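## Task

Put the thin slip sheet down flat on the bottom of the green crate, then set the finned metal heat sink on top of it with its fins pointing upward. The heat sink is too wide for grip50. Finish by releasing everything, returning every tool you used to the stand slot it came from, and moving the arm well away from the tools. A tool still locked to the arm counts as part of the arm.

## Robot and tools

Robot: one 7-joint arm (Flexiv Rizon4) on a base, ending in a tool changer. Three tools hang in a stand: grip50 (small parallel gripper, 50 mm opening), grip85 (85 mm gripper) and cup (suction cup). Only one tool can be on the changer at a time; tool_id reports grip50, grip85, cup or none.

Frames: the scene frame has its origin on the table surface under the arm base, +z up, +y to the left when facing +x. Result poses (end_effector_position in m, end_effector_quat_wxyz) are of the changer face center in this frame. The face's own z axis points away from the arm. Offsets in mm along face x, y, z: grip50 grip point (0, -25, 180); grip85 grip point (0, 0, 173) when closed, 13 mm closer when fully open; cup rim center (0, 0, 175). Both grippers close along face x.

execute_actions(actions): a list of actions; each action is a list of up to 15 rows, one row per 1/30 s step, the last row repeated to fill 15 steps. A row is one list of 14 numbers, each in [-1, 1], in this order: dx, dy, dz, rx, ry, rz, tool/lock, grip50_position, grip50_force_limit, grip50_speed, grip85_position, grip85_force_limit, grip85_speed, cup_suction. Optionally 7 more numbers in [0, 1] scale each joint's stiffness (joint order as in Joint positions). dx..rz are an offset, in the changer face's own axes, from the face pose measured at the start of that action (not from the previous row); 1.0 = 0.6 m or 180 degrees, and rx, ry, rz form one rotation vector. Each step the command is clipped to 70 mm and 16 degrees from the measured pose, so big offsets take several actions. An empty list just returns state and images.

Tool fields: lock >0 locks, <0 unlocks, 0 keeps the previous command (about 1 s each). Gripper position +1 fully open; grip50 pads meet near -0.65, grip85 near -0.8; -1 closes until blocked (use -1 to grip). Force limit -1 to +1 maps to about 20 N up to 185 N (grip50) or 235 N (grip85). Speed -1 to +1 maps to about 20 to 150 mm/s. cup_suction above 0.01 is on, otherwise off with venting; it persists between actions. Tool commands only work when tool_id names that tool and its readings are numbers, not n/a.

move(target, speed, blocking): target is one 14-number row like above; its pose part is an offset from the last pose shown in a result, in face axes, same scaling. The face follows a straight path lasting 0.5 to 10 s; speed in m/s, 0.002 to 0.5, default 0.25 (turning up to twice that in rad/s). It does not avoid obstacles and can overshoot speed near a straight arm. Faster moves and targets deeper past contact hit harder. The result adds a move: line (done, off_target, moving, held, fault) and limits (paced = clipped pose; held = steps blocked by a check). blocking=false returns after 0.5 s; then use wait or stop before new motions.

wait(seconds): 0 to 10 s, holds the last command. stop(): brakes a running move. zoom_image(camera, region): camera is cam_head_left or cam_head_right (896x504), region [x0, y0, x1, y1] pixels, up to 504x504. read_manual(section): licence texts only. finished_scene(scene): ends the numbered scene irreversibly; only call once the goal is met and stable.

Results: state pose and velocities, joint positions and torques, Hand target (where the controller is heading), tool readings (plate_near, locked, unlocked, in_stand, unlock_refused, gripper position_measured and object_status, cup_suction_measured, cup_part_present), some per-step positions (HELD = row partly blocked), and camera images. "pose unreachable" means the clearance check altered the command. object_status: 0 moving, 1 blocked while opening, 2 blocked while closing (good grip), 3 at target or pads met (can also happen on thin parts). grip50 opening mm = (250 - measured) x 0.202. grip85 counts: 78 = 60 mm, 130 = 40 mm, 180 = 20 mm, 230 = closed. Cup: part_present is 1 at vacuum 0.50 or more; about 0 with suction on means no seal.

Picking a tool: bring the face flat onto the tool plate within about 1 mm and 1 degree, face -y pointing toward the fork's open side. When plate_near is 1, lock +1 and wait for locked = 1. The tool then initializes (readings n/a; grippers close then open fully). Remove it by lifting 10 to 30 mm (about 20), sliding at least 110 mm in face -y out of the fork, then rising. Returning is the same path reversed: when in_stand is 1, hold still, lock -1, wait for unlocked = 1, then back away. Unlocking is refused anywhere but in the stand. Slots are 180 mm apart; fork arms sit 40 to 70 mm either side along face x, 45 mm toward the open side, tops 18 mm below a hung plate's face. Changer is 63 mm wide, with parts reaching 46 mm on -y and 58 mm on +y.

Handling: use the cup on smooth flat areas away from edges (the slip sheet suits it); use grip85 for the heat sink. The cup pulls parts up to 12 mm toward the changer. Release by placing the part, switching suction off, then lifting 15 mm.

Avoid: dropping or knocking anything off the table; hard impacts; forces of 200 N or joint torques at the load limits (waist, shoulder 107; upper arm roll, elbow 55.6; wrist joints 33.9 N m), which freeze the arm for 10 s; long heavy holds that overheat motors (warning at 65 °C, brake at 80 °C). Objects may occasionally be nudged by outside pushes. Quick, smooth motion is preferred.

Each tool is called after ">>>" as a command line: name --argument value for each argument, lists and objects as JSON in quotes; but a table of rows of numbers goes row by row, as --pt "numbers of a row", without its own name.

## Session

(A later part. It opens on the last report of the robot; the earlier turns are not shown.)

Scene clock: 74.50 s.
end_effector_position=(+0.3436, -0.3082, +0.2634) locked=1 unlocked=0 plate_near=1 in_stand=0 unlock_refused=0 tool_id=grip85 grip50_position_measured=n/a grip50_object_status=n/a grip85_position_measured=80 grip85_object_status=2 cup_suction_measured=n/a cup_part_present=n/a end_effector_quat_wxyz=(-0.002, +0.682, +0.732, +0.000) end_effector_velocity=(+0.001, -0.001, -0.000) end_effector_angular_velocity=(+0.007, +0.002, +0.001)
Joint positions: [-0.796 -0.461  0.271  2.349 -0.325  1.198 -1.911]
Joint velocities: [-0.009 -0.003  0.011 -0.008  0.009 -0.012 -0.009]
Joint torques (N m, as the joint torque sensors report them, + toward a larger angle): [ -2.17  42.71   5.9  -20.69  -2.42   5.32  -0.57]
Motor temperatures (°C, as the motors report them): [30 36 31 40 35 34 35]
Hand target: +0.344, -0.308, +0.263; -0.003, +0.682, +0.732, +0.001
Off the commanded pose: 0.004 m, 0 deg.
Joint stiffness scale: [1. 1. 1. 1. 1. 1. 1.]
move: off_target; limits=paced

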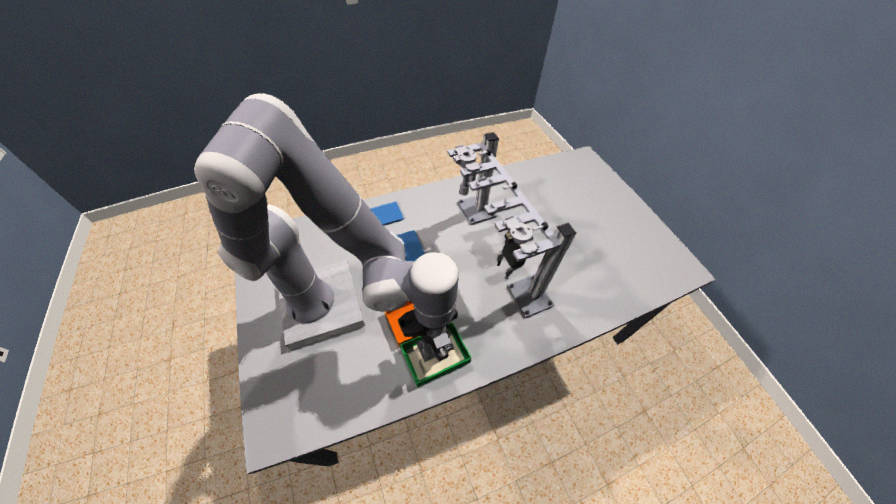

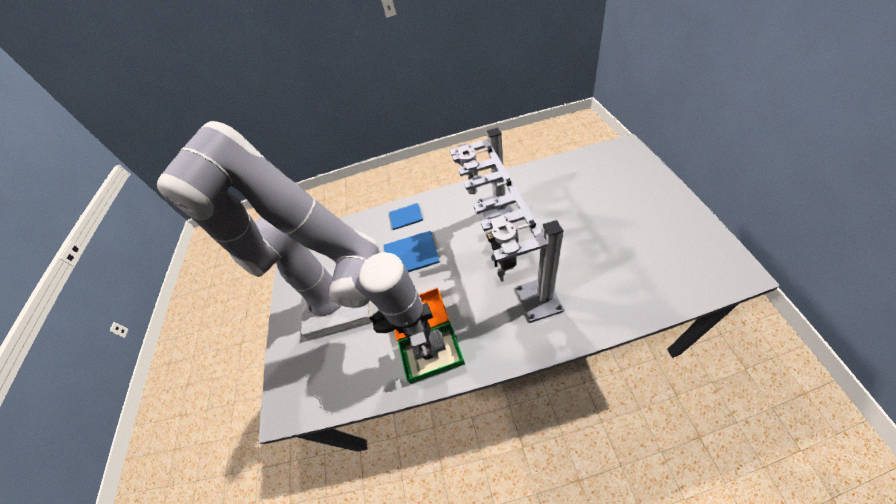

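>>> execute_actions --actions '[[[-0.0002,0,0.0010,-0.0001,-0.0001,0,0,1,0,0,-1,-0.4,-0.2,0],[-0.0008,-0.0001,0.0035,-0.0002,-0.0002,0,0,1,0,0,-1,-0.4,-0.2,0],[-0.0015,-0.0001,0.0075,-0.0004,-0.0004,0,0,1,0,0,-1,-0.4,-0.2,0],[-0.0023,-0.0002,0.0128,-0.0006,-0.0006,0,0,1,0,0,-1,-0.4,-0.2,0],[-0.0030,-0.0002,0.0190,-0.0008,-0.0008,0,0,1,0,0,-1,-0.4,-0.2,0],[-0.0036,-0.0003,0.0258,-0.0009,-0.0009,0,0,1,0,0,-1,-0.4,-0.2,0],[-0.0038,-0.0003,0.0330,-0.001,-0.001,0,0,1,0,0,-1,-0.4,-0.2,0],[-0.0038,-0.0003,0.0402,-0.001,-0.001,0,0,1,0,0,-1,-0.4,-0.2,0],[-0.0038,-0.0003,0.0470,-0.001,-0.001,0,0,1,0,0,-1,-0.4,-0.2,0],[-0.0038,-0.0003,0.0532,-0.001,-0.001,0,0,1,0,0,-1,-0.4,-0.2,0],[-0.0038,-0.0003,0.0587,-0.001,-0.001,0,0,1,0,0,-1,-0.4,-0.2,0],[-0.0038,-0.0003,0.0632,-0.001,-0.001,0,0,1,0,0,-1,-0.4,-0.2,0],[-0.0038,-0.0003,0.0667,-0.001,-0.001,0,0,1,0,0,-1,-0.4,-0.2,0],[-0.0038,-0.0003,0.0695,-0.001,-0.001,0,0,1,0,0,-1,-0.4,-0.2,0],[-0.0038,-0.0003,0.0717,-0.001,-0.001,0,0,1,0,0,-1,-0.4,-0.2,0]],[[0,0,0.0108,0,0,0,0,1,0,0,-1,-0.4,-0.2,0],[0,0,0.0121,0,0,0,0,1,0,0,-1,-0.4,-0.2,0,1,0.7,1,0.7,1,1,1],[0,0,0.0133,0,0,0,0,1,0,0,-1,-0.4,-0.2,0,1,0.5,1,0.5,1,1,1],[0,0,0.0144,0,0,0,0,1,0,0,-1,-0.4,-0.2,0,1,0.3,1,0.3,1,1,1],[0,0,0.0156,0,0,0,0,1,0,0,-1,-0.4,-0.2,0],[0,0,0.0168,0,0,0,0,1,0,0,-1,-0.4,-0.2,0],[0,0,0.0179,0,0,0,0,1,0,0,-1,-0.4,-0.2,0],[0,0,0.0189,0,0,0,0,1,0,0,-1,-0.4,-0.2,0],[0,0,0.0199,0,0,0,0,1,0,0,-1,-0.4,-0.2,0],[0,0,0.0208,0,0,0,0,1,0,0,-1,-0.4,-0.2,0],[0,0,0.0214,0,0,0,0,1,0,0,-1,-0.4,-0.2,0],[0,0,0.0214,0,0,0,0,1,0,0,-1,-0.4,-0.2,0],[0,0,0.0214,0,0,0,0,1,0,0,-1,-0.4,-0.2,0],[0,0,0.0214,0,0,0,0,1,0,0,-1,-0.4,-0.2,0],[0,0,0.0214,0,0,0,0,1,0,0,0.75,-0.4,0.4,0]],[[0,0,0,0,0,0,0,1,0,0,0.75,-0.4,0.4,0],[0,0,0,0,0,0,0,1,0,0,0.75,-0.4,0.4,0],[0,0,0,0,0,0,0,1,0,0,0.75,-0.4,0.4,0,1,0.5,1,0.5,1,1,1],[0,0,0,0,0,0,0,1,0,0,0.75,-0.4,0.4,0,1,0.7,1,0.7,1,1,1],[0,0,0,0,0,0,0,1,0,0,0.75,-0.4,0.4,0,1,0.85,1,0.85,1,1,1],[0,0,-0.0019,0,0,0,0,1,0,0,0.75,-0.4,0.4,0,1,1,1,1,1,1,1],[0,0,-0.0069,0,0,0,0,1,0,0,0.75,-0.4,0.4,0],[0,0,-0.0144,0,0,0,0,1,0,0,0.75,-0.4,0.4,0],[0,0,-0.0235,0,0,0,0,1,0,0,0.75,-0.4,0.4,0],[0,0,-0.0333,0,0,0,0,1,0,0,0.75,-0.4,0.4,0],[0,0,-0.0432,0,0,0,0,1,0,0,0.75,-0.4,0.4,0],[0,0,-0.0523,0,0,0,0,1,0,0,0.75,-0.4,0.4,0],[0,0,-0.0598,0,0,0,0,1,0,0,0.75,-0.4,0.4,0],[0,0,-0.0648,0,0,0,0,1,0,0,0.75,-0.4,0.4,0],[0,0,-0.0667,0,0,0,0,1,0,0,0.75,-0.4,0.4,0]]]'

Scene clock: 78.47 s.
end_effector_position=(+0.3436, -0.3103, +0.2437) locked=1 unlocked=0 plate_near=1 in_stand=0 unlock_refused=0 tool_id=grip85 grip50_position_measured=n/a grip50_object_status=n/a grip85_position_measured=35 grip85_object_status=0 cup_suction_measured=n/a cup_part_present=n/a end_effector_quat_wxyz=(+0.001, +0.682, +0.732, -0.000) end_effector_velocity=(+0.001, -0.002, +0.126) end_effector_angular_velocity=(-0.007, -0.008, +0.001)
Joint positions: [-0.767 -0.513  0.222  2.359 -0.368  1.269 -1.884]
Joint velocities: [-0.187  0.322  0.276 -0.048  0.215 -0.381 -0.158]
Joint torques (N m, as the joint torque sensors report them, + toward a larger angle): [ -0.32  37.55   4.61 -18.46  -1.86   5.63  -0.5 ]
Motor temperatures (°C, as the motors report them): [30 36 31 40 35 34 35]
Hand target: +0.343, -0.310, +0.253; +0.000, +0.681, +0.732, +0.000
Off the commanded pose: 0.010 m, 0 deg.
Joint stiffness scale: [1. 1. 1. 1. 1. 1. 1.]
Step readings (end_effector_position; steps 1 to 15: 1st action; 16 to 30: 2nd action; 31 to 45: 3rd action):
0: (+0.3437, -0.3082, +0.2634)
1: (+0.3437, -0.3082, +0.2633)
2: (+0.3436, -0.3083, +0.2629)
4: (+0.3436, -0.3088, +0.2607)
8: (+0.3434, -0.3099, +0.2501)
15: (+0.3432, -0.3100, +0.2261)
16: (+0.3432, -0.3100, +0.2238)
17: (+0.3432, -0.3099, +0.2220)
19: (+0.3430, -0.3099, +0.2194)
23: (+0.3430, -0.3099, +0.2161)
30: (+0.3435, -0.3102, +0.2140)
31: (+0.3435, -0.3102, +0.2139)
32: (+0.3435, -0.3102, +0.2139)
34: (+0.3435, -0.3102, +0.2140)
38: (+0.3435, -0.3101, +0.2163)
45: end_effector_position above

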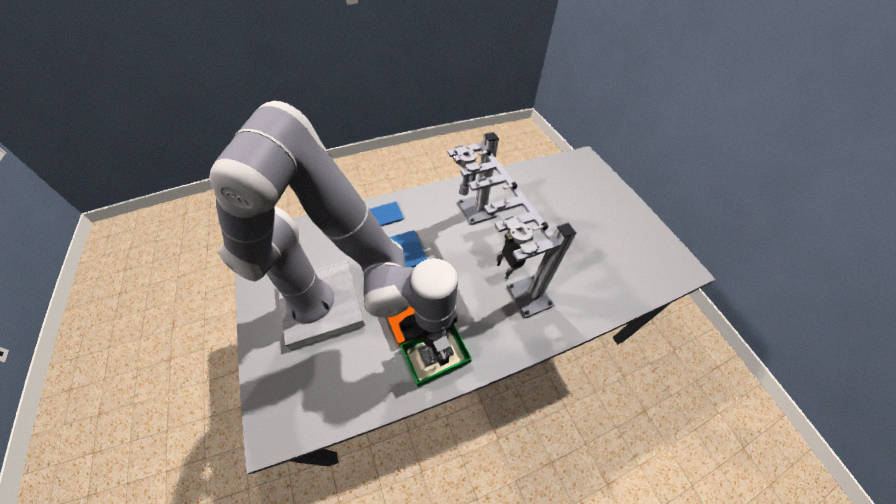

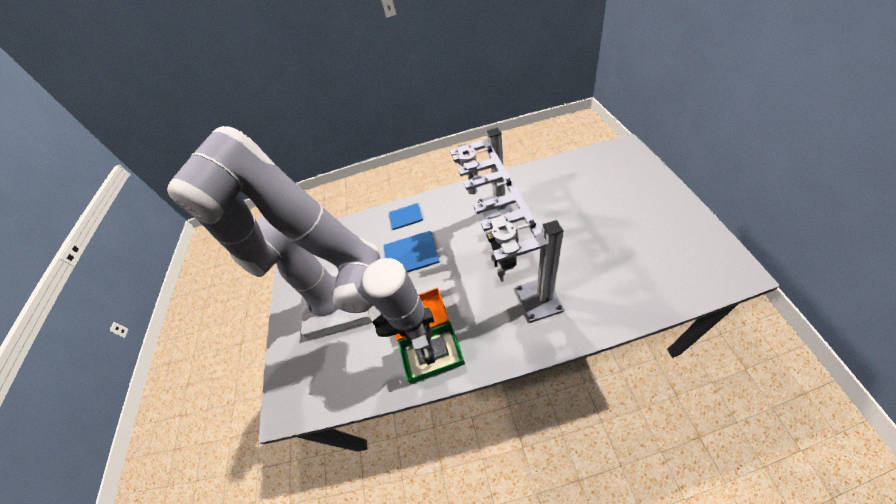

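>>> move --target '[0.4780,0.3407,-0.2641,-0.0005,0.0004,0.0166,0,1,0,0,1,-0.4,0.4,0]' --speed 0.42

Scene clock: 80.43 s.
end_effector_position=(+0.5268, -0.0106, +0.4024) locked=1 unlocked=0 plate_near=1 in_stand=0 unlock_refused=0 tool_id=grip85 grip50_position_measured=n/a grip50_object_status=n/a grip85_position_measured=3 grip85_object_status=3 cup_suction_measured=n/a cup_part_present=n/a end_effector_quat_wxyz=(+0.002, +0.700, +0.714, +0.001) end_effector_velocity=(+0.001, +0.001, +0.001) end_effector_angular_velocity=(-0.000, +0.001, -0.002)
Joint positions: [-0.334 -0.326  0.565  2.033 -0.229  0.728 -1.252]
Joint velocities: [ 0.002 -0.002  0.    -0.004 -0.001 -0.004  0.004]
Joint torques (N m, as the joint torque sensors report them, + toward a larger angle): [  1.84  41.63   5.84 -31.73  -5.53   5.08   0.96]
Motor temperatures (°C, as the motors report them): [30 36 31 40 35 34 35]
Hand target: +0.527, -0.011, +0.402; +0.002, +0.700, +0.714, +0.000
Off the commanded pose: 0.001 m, 0 deg.
Joint stiffness scale: [1. 1. 1. 1. 1. 1. 1.]
move: done

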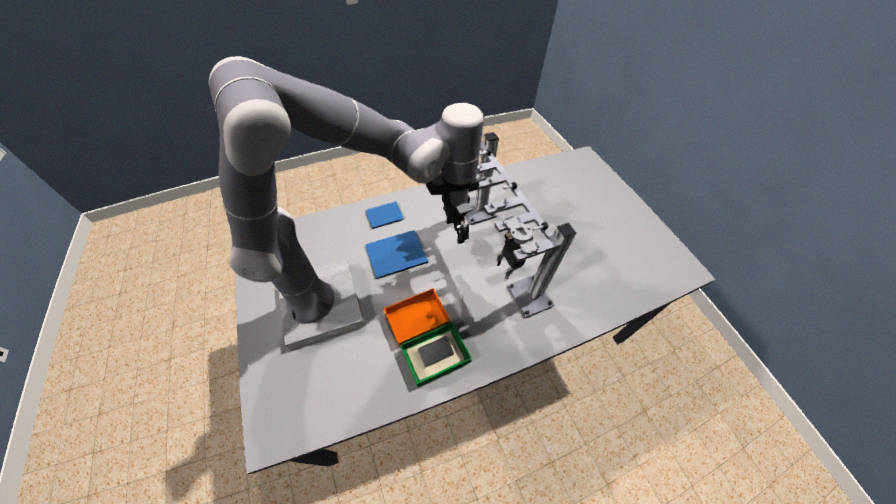

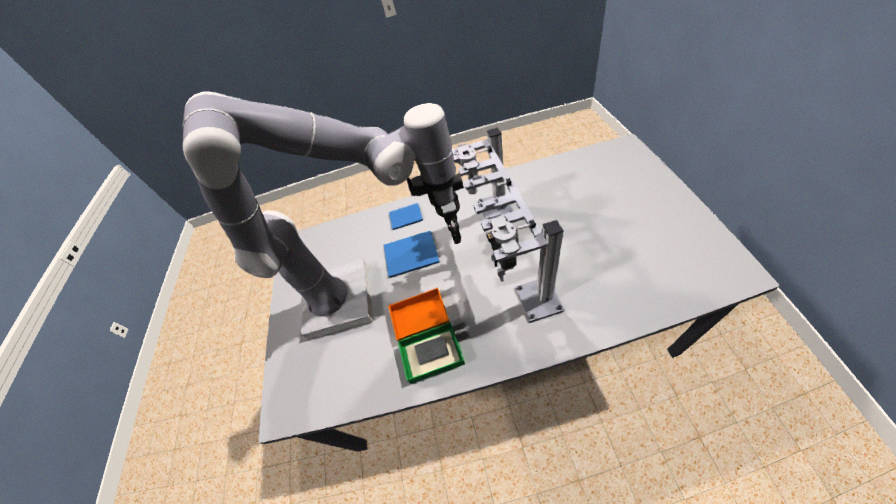

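>>> move --target '[0.0016,0.1971,0.0025,0.0004,0.0004,0.0004,0,1,0,0,1,-0.4,0.4,0]' --speed 0.2

Scene clock: 81.77 s.
end_effector_position=(+0.6451, -0.0074, +0.4020) locked=1 unlocked=0 plate_near=1 in_stand=0 unlock_refused=0 tool_id=grip85 grip50_position_measured=n/a grip50_object_status=n/a grip85_position_measured=3 grip85_object_status=3 cup_suction_measured=n/a cup_part_present=n/a end_effector_quat_wxyz=(+0.001, +0.701, +0.713, +0.001) end_effector_velocity=(+0.001, -0.000, +0.000) end_effector_angular_velocity=(-0.000, +0.000, -0.002)
Joint positions: [-0.238 -0.569  0.503  1.682 -0.316  0.599 -1.234]
Joint velocities: [ 0.    -0.003  0.    -0.005 -0.001 -0.003  0.001]
Joint torques (N m, as the joint torque sensors report them, + toward a larger angle): [  1.27  57.18  10.68 -33.51  -6.03   4.95  -0.59]
Motor temperatures (°C, as the motors report them): [30 37 31 40 35 34 35]
Hand target: +0.645, -0.007, +0.402; +0.001, +0.700, +0.714, +0.001
Off the commanded pose: 0.001 m, 0 deg.
Joint stiffness scale: [1. 1. 1. 1. 1. 1. 1.]
move: done

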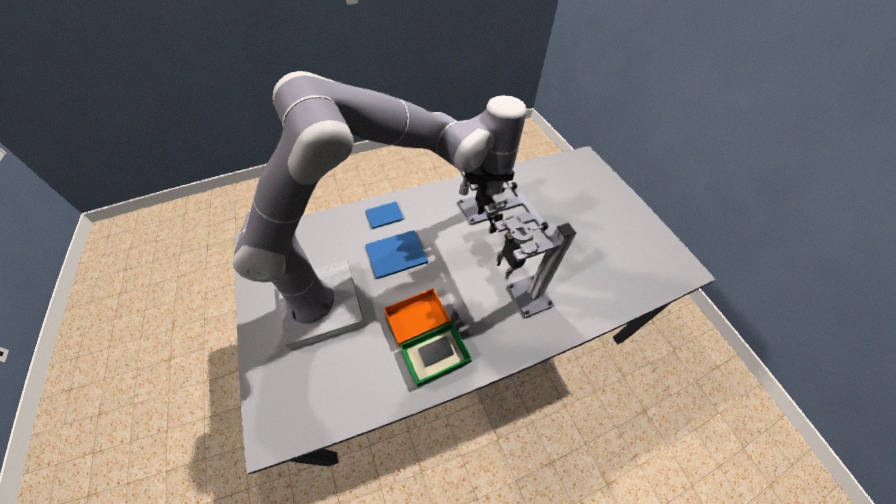

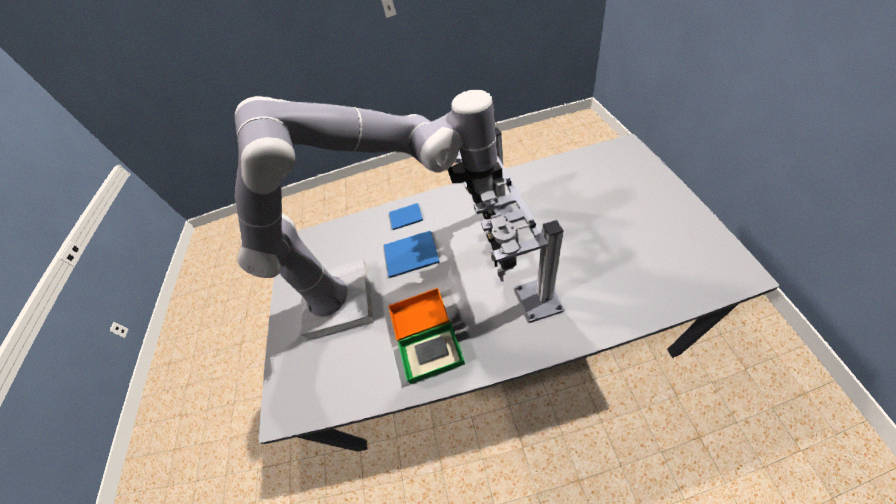

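>>> execute_actions --actions '[[[0,-0.0001,0.0004,0,0,0,0,1,0,0,1,-0.4,0.4,0],[0.0001,-0.0002,0.0016,0,0,0,0,1,0,0,1,-0.4,0.4,0],[0.0002,-0.0003,0.0034,0,0,0,0,1,0,0,1,-0.4,0.4,0],[0.0002,-0.0003,0.0056,0,0,0,0,1,0,0,1,-0.4,0.4,0],[0.0002,-0.0003,0.0082,0,0,0,0,1,0,0,1,-0.4,0.4,0],[0.0002,-0.0003,0.0109,0,0,0,0,1,0,0,1,-0.4,0.4,0],[0.0002,-0.0003,0.0135,0,0,0,0,1,0,0,1,-0.4,0.4,0],[0.0002,-0.0003,0.0161,0,0,0,0,1,0,0,1,-0.4,0.4,0],[0.0002,-0.0003,0.0183,0,0,0,0,1,0,0,1,-0.4,0.4,0],[0.0002,-0.0003,0.0201,0,0,0,0,1,0,0,1,-0.4,0.4,0],[0.0002,-0.0003,0.0213,0,0,0,0,1,0,0,1,-0.4,0.4,0],[0.0002,-0.0003,0.0217,0,0,0,0,1,0,0,1,-0.4,0.4,0]]]'

Scene clock: 84.27 s.
end_effector_position=(+0.6449, -0.0074, +0.3893) locked=1 unlocked=0 plate_near=1 in_stand=0 unlock_refused=0 tool_id=grip85 grip50_position_measured=n/a grip50_object_status=n/a grip85_position_measured=3 grip85_object_status=3 cup_suction_measured=n/a cup_part_present=n/a end_effector_quat_wxyz=(+0.001, +0.701, +0.714, +0.001) end_effector_velocity=(+0.001, +0.000, -0.004) end_effector_angular_velocity=(+0.001, -0.004, +0.001)
Joint positions: [-0.235 -0.585  0.495  1.695 -0.325  0.626 -1.228]
Joint velocities: [ 0.002 -0.006 -0.003  0.004 -0.004  0.014  0.002]
Joint torques (N m, as the joint torque sensors report them, + toward a larger angle): [  0.89  57.35  10.57 -32.17  -5.94   6.73   1.16]
Motor temperatures (°C, as the motors report them): [30 37 31 41 35 34 35]
Hand target: +0.645, -0.007, +0.389; +0.001, +0.701, +0.713, +0.001
Off the commanded pose: 0.000 m, 0 deg.
Joint stiffness scale: [1. 1. 1. 1. 1. 1. 1.]
Step readings (end_effector_position):
0: (+0.6452, -0.0075, +0.4020)
1: (+0.6452, -0.0075, +0.4019)
2: (+0.6451, -0.0074, +0.4018)
4: (+0.6450, -0.0074, +0.4008)
8: (+0.6449, -0.0074, +0.3958)
15: end_effector_position above

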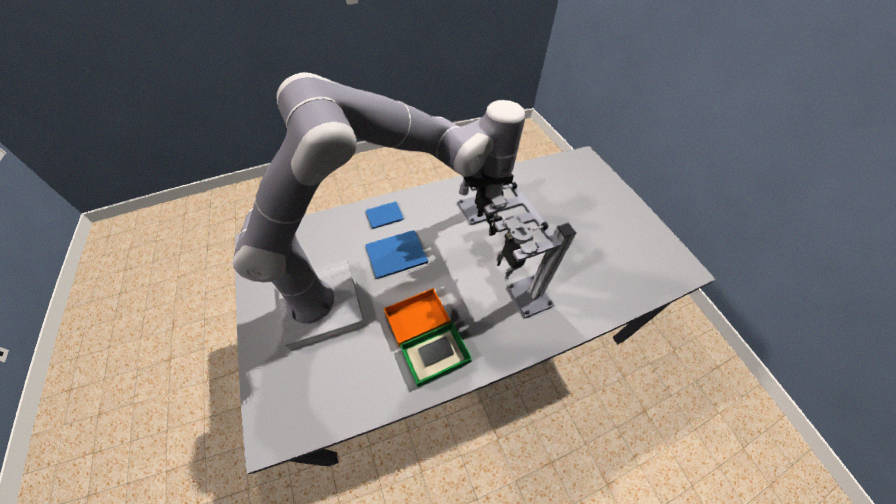

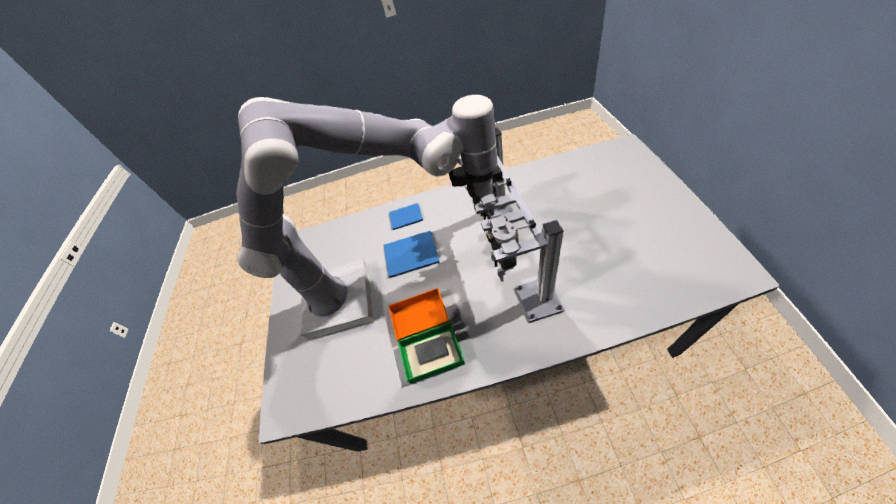

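>>> execute_actions --actions '[[[0,0,0.0008,0,0,0,0,1,0,0,1,-0.4,0.4,0],[0,0,0.0018,0,0,0,0,1,0,0,1,-0.4,0.4,0],[0,0,0.0033,0,0,0,0,1,0,0,1,-0.4,0.4,0],[0,0,0.0051,0,0,0,0,1,0,0,1,-0.4,0.4,0],[0,0,0.0070,0,0,0,0,1,0,0,1,-0.4,0.4,0],[0,0,0.0089,0,0,0,0,1,0,0,1,-0.4,0.4,0],[0,0,0.0106,0,0,0,0,1,0,0,1,-0.4,0.4,0],[0,0,0.0120,0,0,0,0,1,0,0,1,-0.4,0.4,0],[0,0,0.0130,0,0,0,0,1,0,0,1,-0.4,0.4,0],[0,0,0.0133,0,0,0,0,1,0,0,1,-0.4,0.4,0],[0,0,0.0133,0,0,0,0,1,0,0,1,-0.4,0.4,0],[0,0,0.0133,0,0,0,0,1,0,0,1,-0.4,0.4,0],[0,0,0.0133,0,0,0,-1,1,0,0,1,-0.4,0.4,0],[0,0,0.0133,0,0,0,-1,1,0,0,1,-0.4,0.4,0],[0,0,0.0133,0,0,0,-1,1,0,0,1,-0.4,0.4,0]]]'

Scene clock: 85.23 s.
end_effector_position=(+0.6448, -0.0074, +0.3818) locked=1 unlocked=0 plate_near=1 in_stand=1 unlock_refused=0 tool_id=grip85 grip50_position_measured=n/a grip50_object_status=n/a grip85_position_measured=3 grip85_object_status=3 cup_suction_measured=n/a cup_part_present=n/a end_effector_quat_wxyz=(+0.001, +0.700, +0.714, +0.001) end_effector_velocity=(+0.000, +0.000, -0.000) end_effector_angular_velocity=(-0.001, -0.002, +0.001)
Joint positions: [-0.232 -0.594  0.49   1.703 -0.331  0.642 -1.224]
Joint velocities: [-0.     0.    -0.     0.002 -0.003  0.003  0.001]
Joint torques (N m, as the joint torque sensors report them, + toward a larger angle): [  0.83  46.46   8.45 -26.36  -3.83   5.67   0.65]
Motor temperatures (°C, as the motors report them): [30 37 31 41 35 34 35]
Hand target: +0.645, -0.007, +0.381; +0.001, +0.701, +0.714, +0.001
Off the commanded pose: 0.000 m, 0 deg.
Joint stiffness scale: [1. 1. 1. 1. 1. 1. 1.]
Step readings (end_effector_position):
0: (+0.6449, -0.0073, +0.3891)
1: (+0.6449, -0.0073, +0.3890)
2: (+0.6449, -0.0073, +0.3889)
4: (+0.6449, -0.0074, +0.3881)
8: (+0.6448, -0.0074, +0.3843)
15: end_effector_position above

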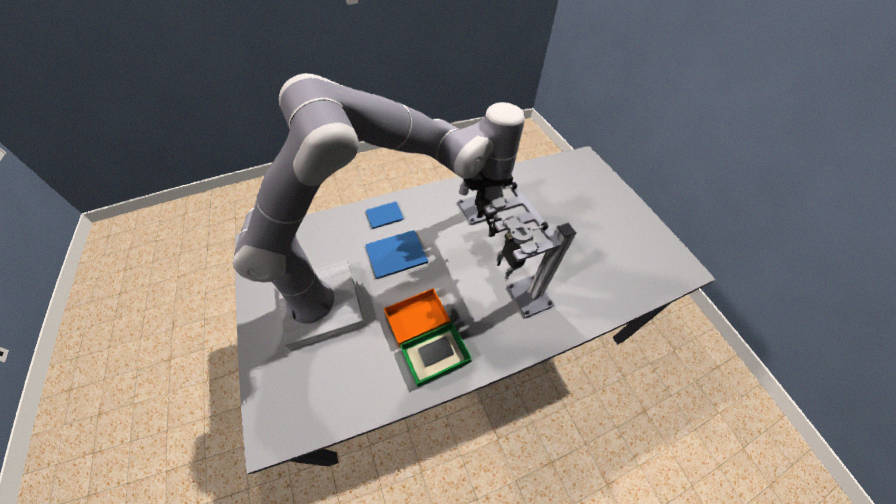

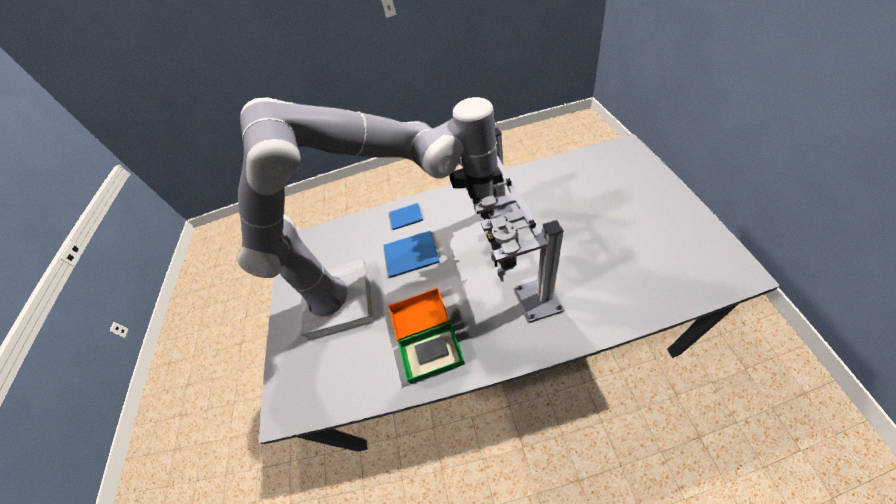

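>>> zoom_image --camera "cam_head_left" --region '[390, 315, 480, 395]'

>>> wait --seconds 1.0

Region (390, 315, 480, 395) of cam_head_left's 896x504 image, scaled by 5.600, with more detail than that image has.

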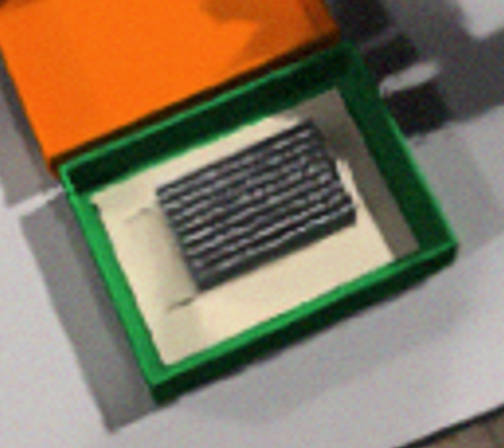

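Scene clock: 86.33 s.
end_effector_position=(+0.6449, -0.0073, +0.3817) locked=0 unlocked=1 plate_near=1 in_stand=1 unlock_refused=0 tool_id=none grip50_position_measured=n/a grip50_object_status=n/a grip85_position_measured=n/a grip85_object_status=n/a cup_suction_measured=n/a cup_part_present=n/a end_effector_quat_wxyz=(+0.001, +0.700, +0.714, +0.001) end_effector_velocity=(-0.000, -0.000, -0.000) end_effector_angular_velocity=(+0.000, +0.001, +0.000)
Joint positions: [-0.232 -0.594  0.49   1.703 -0.331  0.643 -1.224]
Joint velocities: [ 0.     0.    -0.     0.     0.001 -0.    -0.001]
Joint torques (N m, as the joint torque sensors report them, + toward a larger angle): [  0.86  46.94   8.73 -25.91  -4.08   5.4    0.9 ]
Motor temperatures (°C, as the motors report them): [30 37 31 41 35 34 35]
Hand target: +0.645, -0.007, +0.381; +0.001, +0.701, +0.714, +0.001
Off the commanded pose: 0.000 m, 0 deg.
Joint stiffness scale: [1. 1. 1. 1. 1. 1. 1.]
wait: 1.00 s; at rest by 0.13 s

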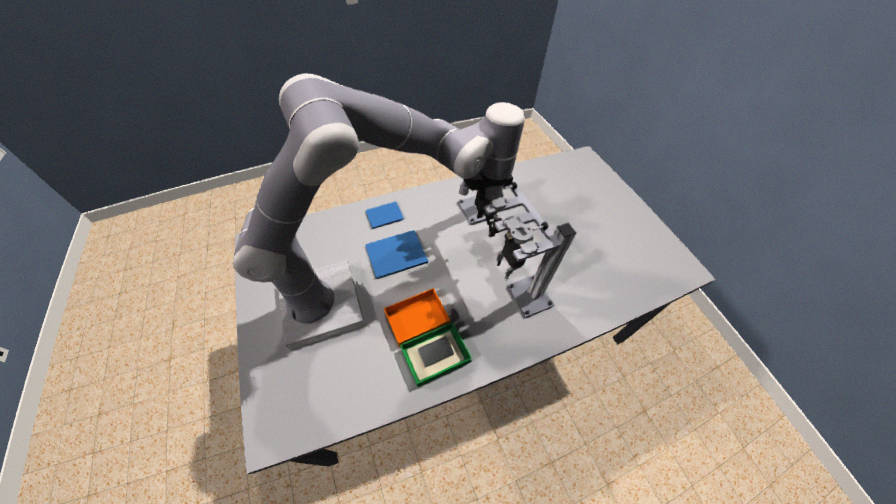

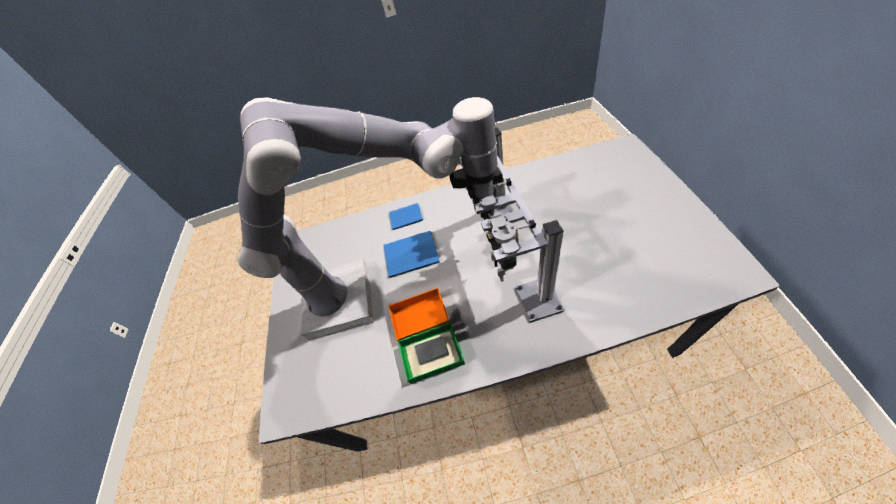

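>>> execute_actions --actions '[[[0,0,-0.0005,0,0,0,0,1,0,0,1,0,0,0],[0,0,-0.0018,0,0,0,0,1,0,0,1,0,0,0],[0,0,-0.0039,0,0,0,0,1,0,0,1,0,0,0],[0,0,-0.0069,0,0,0,0,1,0,0,1,0,0,0],[0,0,-0.0105,0,0,0,0,1,0,0,1,0,0,0],[0,0,-0.0148,0,0,0,0,1,0,0,1,0,0,0],[0,0,-0.0197,0,0,0,0,1,0,0,1,0,0,0],[0,0,-0.0252,0,0,0,0,1,0,0,1,0,0,0],[0,-0.0010,-0.0313,0,0,0,0,1,0,0,1,0,0,0],[0,-0.0038,-0.0377,0,0,0,0,1,0,0,1,0,0,0],[0,-0.0084,-0.0446,0,0,0,0,1,0,0,1,0,0,0],[0,-0.0147,-0.0519,0,0,0,0,1,0,0,1,0,0,0],[0,-0.0224,-0.0594,0,0,0,0,1,0,0,1,0,0,0],[0,-0.0316,-0.0672,0,0,0,0,1,0,0,1,0,0,0],[0,-0.0420,-0.0752,0,0,0,0,1,0,0,1,0,0,0]],[[0,-0.0374,-0.0300,0,0,0,0,1,0,0,1,0,0,0],[0,-0.0501,-0.0383,0,0,0,0,1,0,0,1,0,0,0],[0,-0.0637,-0.0466,0,0,0,0,1,0,0,1,0,0,0],[0,-0.0781,-0.0549,0,0,0,0,1,0,0,1,0,0,0],[0,-0.0933,-0.0632,0,0,0,0,1,0,0,1,0,0,0],[0,-0.1090,-0.0714,0,0,0,0,1,0,0,1,0,0,0],[0,-0.1251,-0.0794,0,0,0,0,1,0,0,1,0,0,0],[0,-0.1417,-0.0872,0,0,0,0,1,0,0,1,0,0,0],[0,-0.1584,-0.0947,0,0,0,0,1,0,0,1,0,0,0],[0,-0.1753,-0.1020,0,0,0,0,1,0,0,1,0,0,0],[0,-0.1922,-0.1089,0,0,0,0,1,0,0,1,0,0,0],[0,-0.2089,-0.1153,0,0,0,0,1,0,0,1,0,0,0],[0,-0.2255,-0.1214,0,0,0,0,1,0,0,1,0,0,0],[0,-0.2416,-0.1269,0,0,0,0,1,0,0,1,0,0,0],[0,-0.2573,-0.1318,0,0,0,0,1,0,0,1,0,0,0]],[[0,-0.0786,-0.0266,0,0,0,0,1,0,0,1,0,0,0],[0,-0.0930,-0.0302,0,0,0,0,1,0,0,1,0,0,0],[0,-0.1066,-0.0332,0,0,0,0,1,0,0,1,0,0,0],[0,-0.1193,-0.0353,0,0,0,0,1,0,0,1,0,0,0],[0,-0.1309,-0.0366,0,0,0,0,1,0,0,1,0,0,0],[0,-0.1413,-0.0371,0,0,0,0,1,0,0,1,0,0,0],[0,-0.1505,-0.0371,0,0,0,0,1,0,0,1,0,0,0],[0,-0.1582,-0.0371,0,0,0,0,1,0,0,1,0,0,0],[0,-0.1645,-0.0371,0,0,0,0,1,0,0,1,0,0,0],[0,-0.1691,-0.0371,0,0,0,0,1,0,0,1,0,0,0],[0,-0.1719,-0.0371,0,0,0,0,1,0,0,1,0,0,0],[0,-0.1729,-0.0371,0,0,0,0,1,0,0,1,0,0,0]]]'

Scene clock: 89.30 s.
end_effector_position=(+0.4237, -0.0102, +0.4928) locked=0 unlocked=1 plate_near=0 in_stand=0 unlock_refused=0 tool_id=none grip50_position_measured=n/a grip50_object_status=n/a grip85_position_measured=n/a grip85_object_status=n/a cup_suction_measured=n/a cup_part_present=n/a end_effector_quat_wxyz=(+0.002, +0.702, +0.712, -0.001) end_effector_velocity=(-0.048, -0.001, +0.014) end_effector_angular_velocity=(+0.010, -0.007, +0.008)
Joint positions: [-0.428  0.07   0.645  2.122  0.046  0.493 -1.414]
Joint velocities: [-0.023  0.161  0.004  0.069  0.119 -0.053 -0.086]
Joint torques (N m, as the joint torque sensors report them, + toward a larger angle): [ -0.87  12.65  -2.17 -30.76  -5.18   4.23   0.17]
Motor temperatures (°C, as the motors report them): [30 37 31 41 35 34 35]
Hand target: +0.421, -0.010, +0.493; +0.002, +0.702, +0.713, -0.001
Off the commanded pose: 0.003 m, 0 deg.
Joint stiffness scale: [1. 1. 1. 1. 1. 1. 1.]
Step readings (end_effector_position; steps 1 to 15: 1st action; 16 to 30: 2nd action; 31 to 45: 3rd action):
0: (+0.6449, -0.0073, +0.3817)
1: (+0.6449, -0.0073, +0.3817)
2: (+0.6449, -0.0073, +0.3819)
4: (+0.6449, -0.0073, +0.3831)
8: (+0.6448, -0.0073, +0.3903)
15: (+0.6339, -0.0075, +0.4131)
16: (+0.6298, -0.0076, +0.4169)
17: (+0.6250, -0.0076, +0.4207)
19: (+0.6136, -0.0077, +0.4285)
23: (+0.5855, -0.0081, +0.4449)
30: (+0.5247, -0.0090, +0.4718)
31: (+0.5156, -0.0091, +0.4751)
32: (+0.5069, -0.0092, +0.4778)
34: (+0.4899, -0.0093, +0.4819)
38: (+0.4583, -0.0098, +0.4879)
45: end_effector_position above

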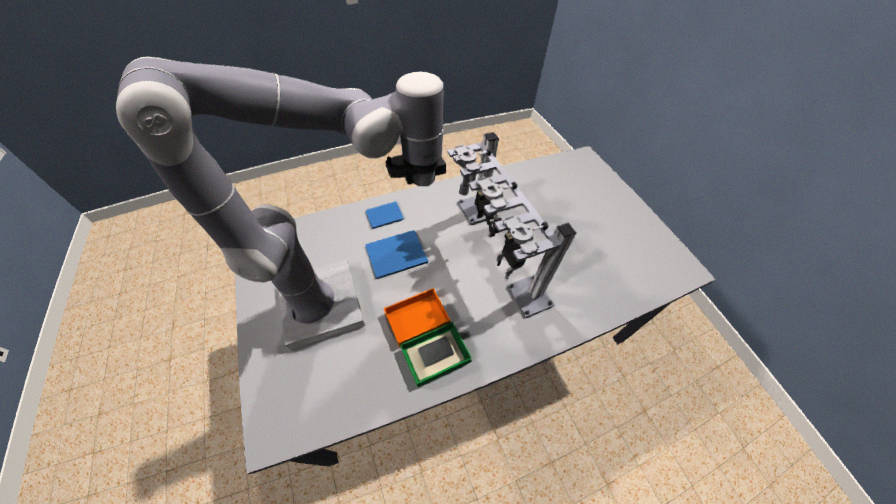

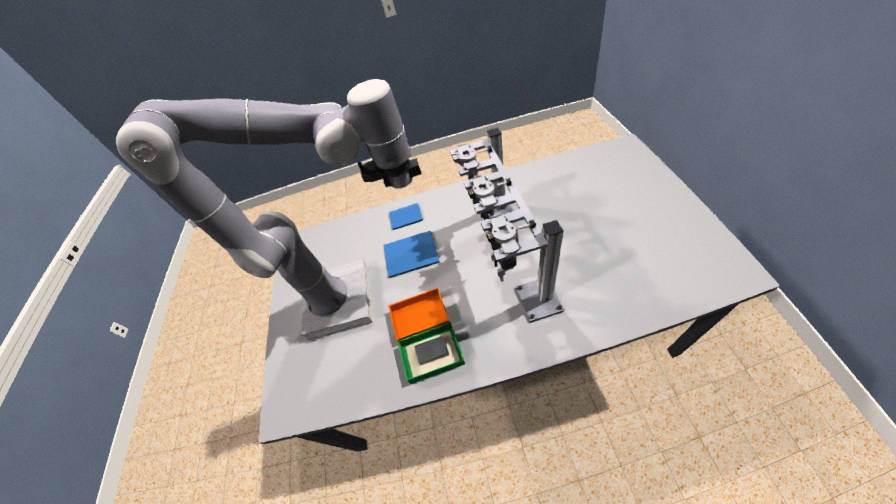

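>>> execute_actions --actions '[]'

Scene clock: 89.63 s.
end_effector_position=(+0.4212, -0.0103, +0.4935) locked=0 unlocked=1 plate_near=0 in_stand=0 unlock_refused=0 tool_id=none grip50_position_measured=n/a grip50_object_status=n/a grip85_position_measured=n/a grip85_object_status=n/a cup_suction_measured=n/a cup_part_present=n/a end_effector_quat_wxyz=(+0.002, +0.702, +0.712, -0.001) end_effector_velocity=(-0.000, -0.000, +0.000) end_effector_angular_velocity=(+0.000, +0.000, +0.000)
Joint positions: [-0.43   0.078  0.645  2.125  0.052  0.49  -1.419]
Joint velocities: [-0.     0.001 -0.     0.001  0.001 -0.001 -0.001]
Joint torques (N m, as the joint torque sensors report them, + toward a larger angle): [ -1.47  20.99  -1.06 -28.49  -3.86   3.57  -0.65]
Motor temperatures (°C, as the motors report them): [30 37 31 41 35 34 35]
Hand target: +0.421, -0.010, +0.493; +0.002, +0.702, +0.713, -0.001
Off the commanded pose: 0.001 m, 0 deg.
Joint stiffness scale: [1. 1. 1. 1. 1. 1. 1.]

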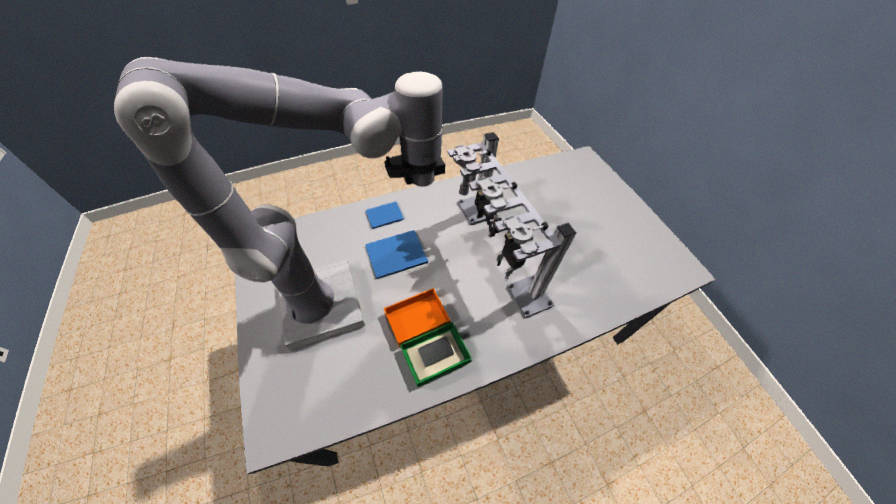

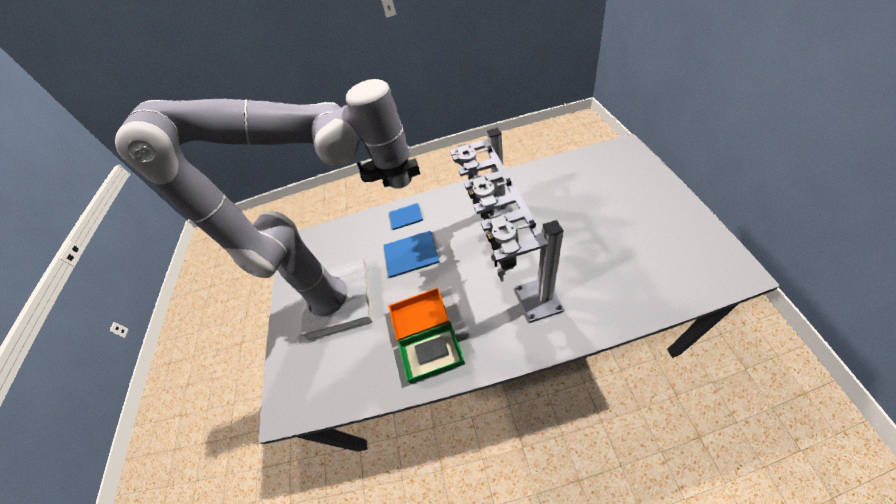

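>>> zoom_image --camera "cam_head_right" --region '[370, 280, 490, 400]'

>>> zoom_image --camera "cam_head_left" --region '[430, 125, 600, 325]'

Region (370, 280, 490, 400) of cam_head_right's 896x504 image, scaled by 4.200, with more detail than that image has.

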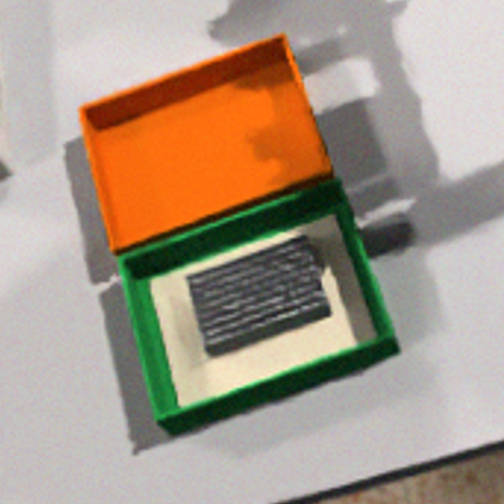

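Region (430, 125, 600, 325) of cam_head_left's 896x504 image, scaled by 2.520, with more detail than that image has; it fills the left 428 columns of this view, and the rest is white.

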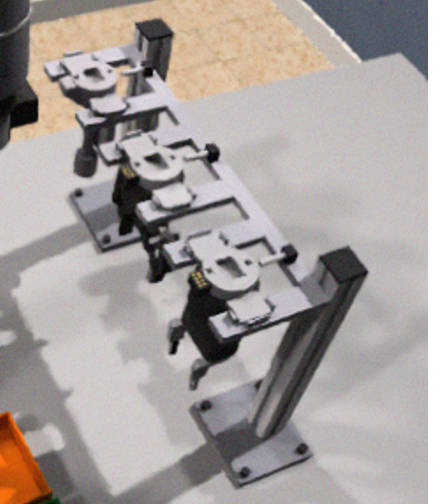

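The sheet is flat in the green crate with the heat sink standing fins up on it. All three tools are back in their slots and the arm is clear.

>>> finished_scene --scene 2

The scene is finished: the task was done.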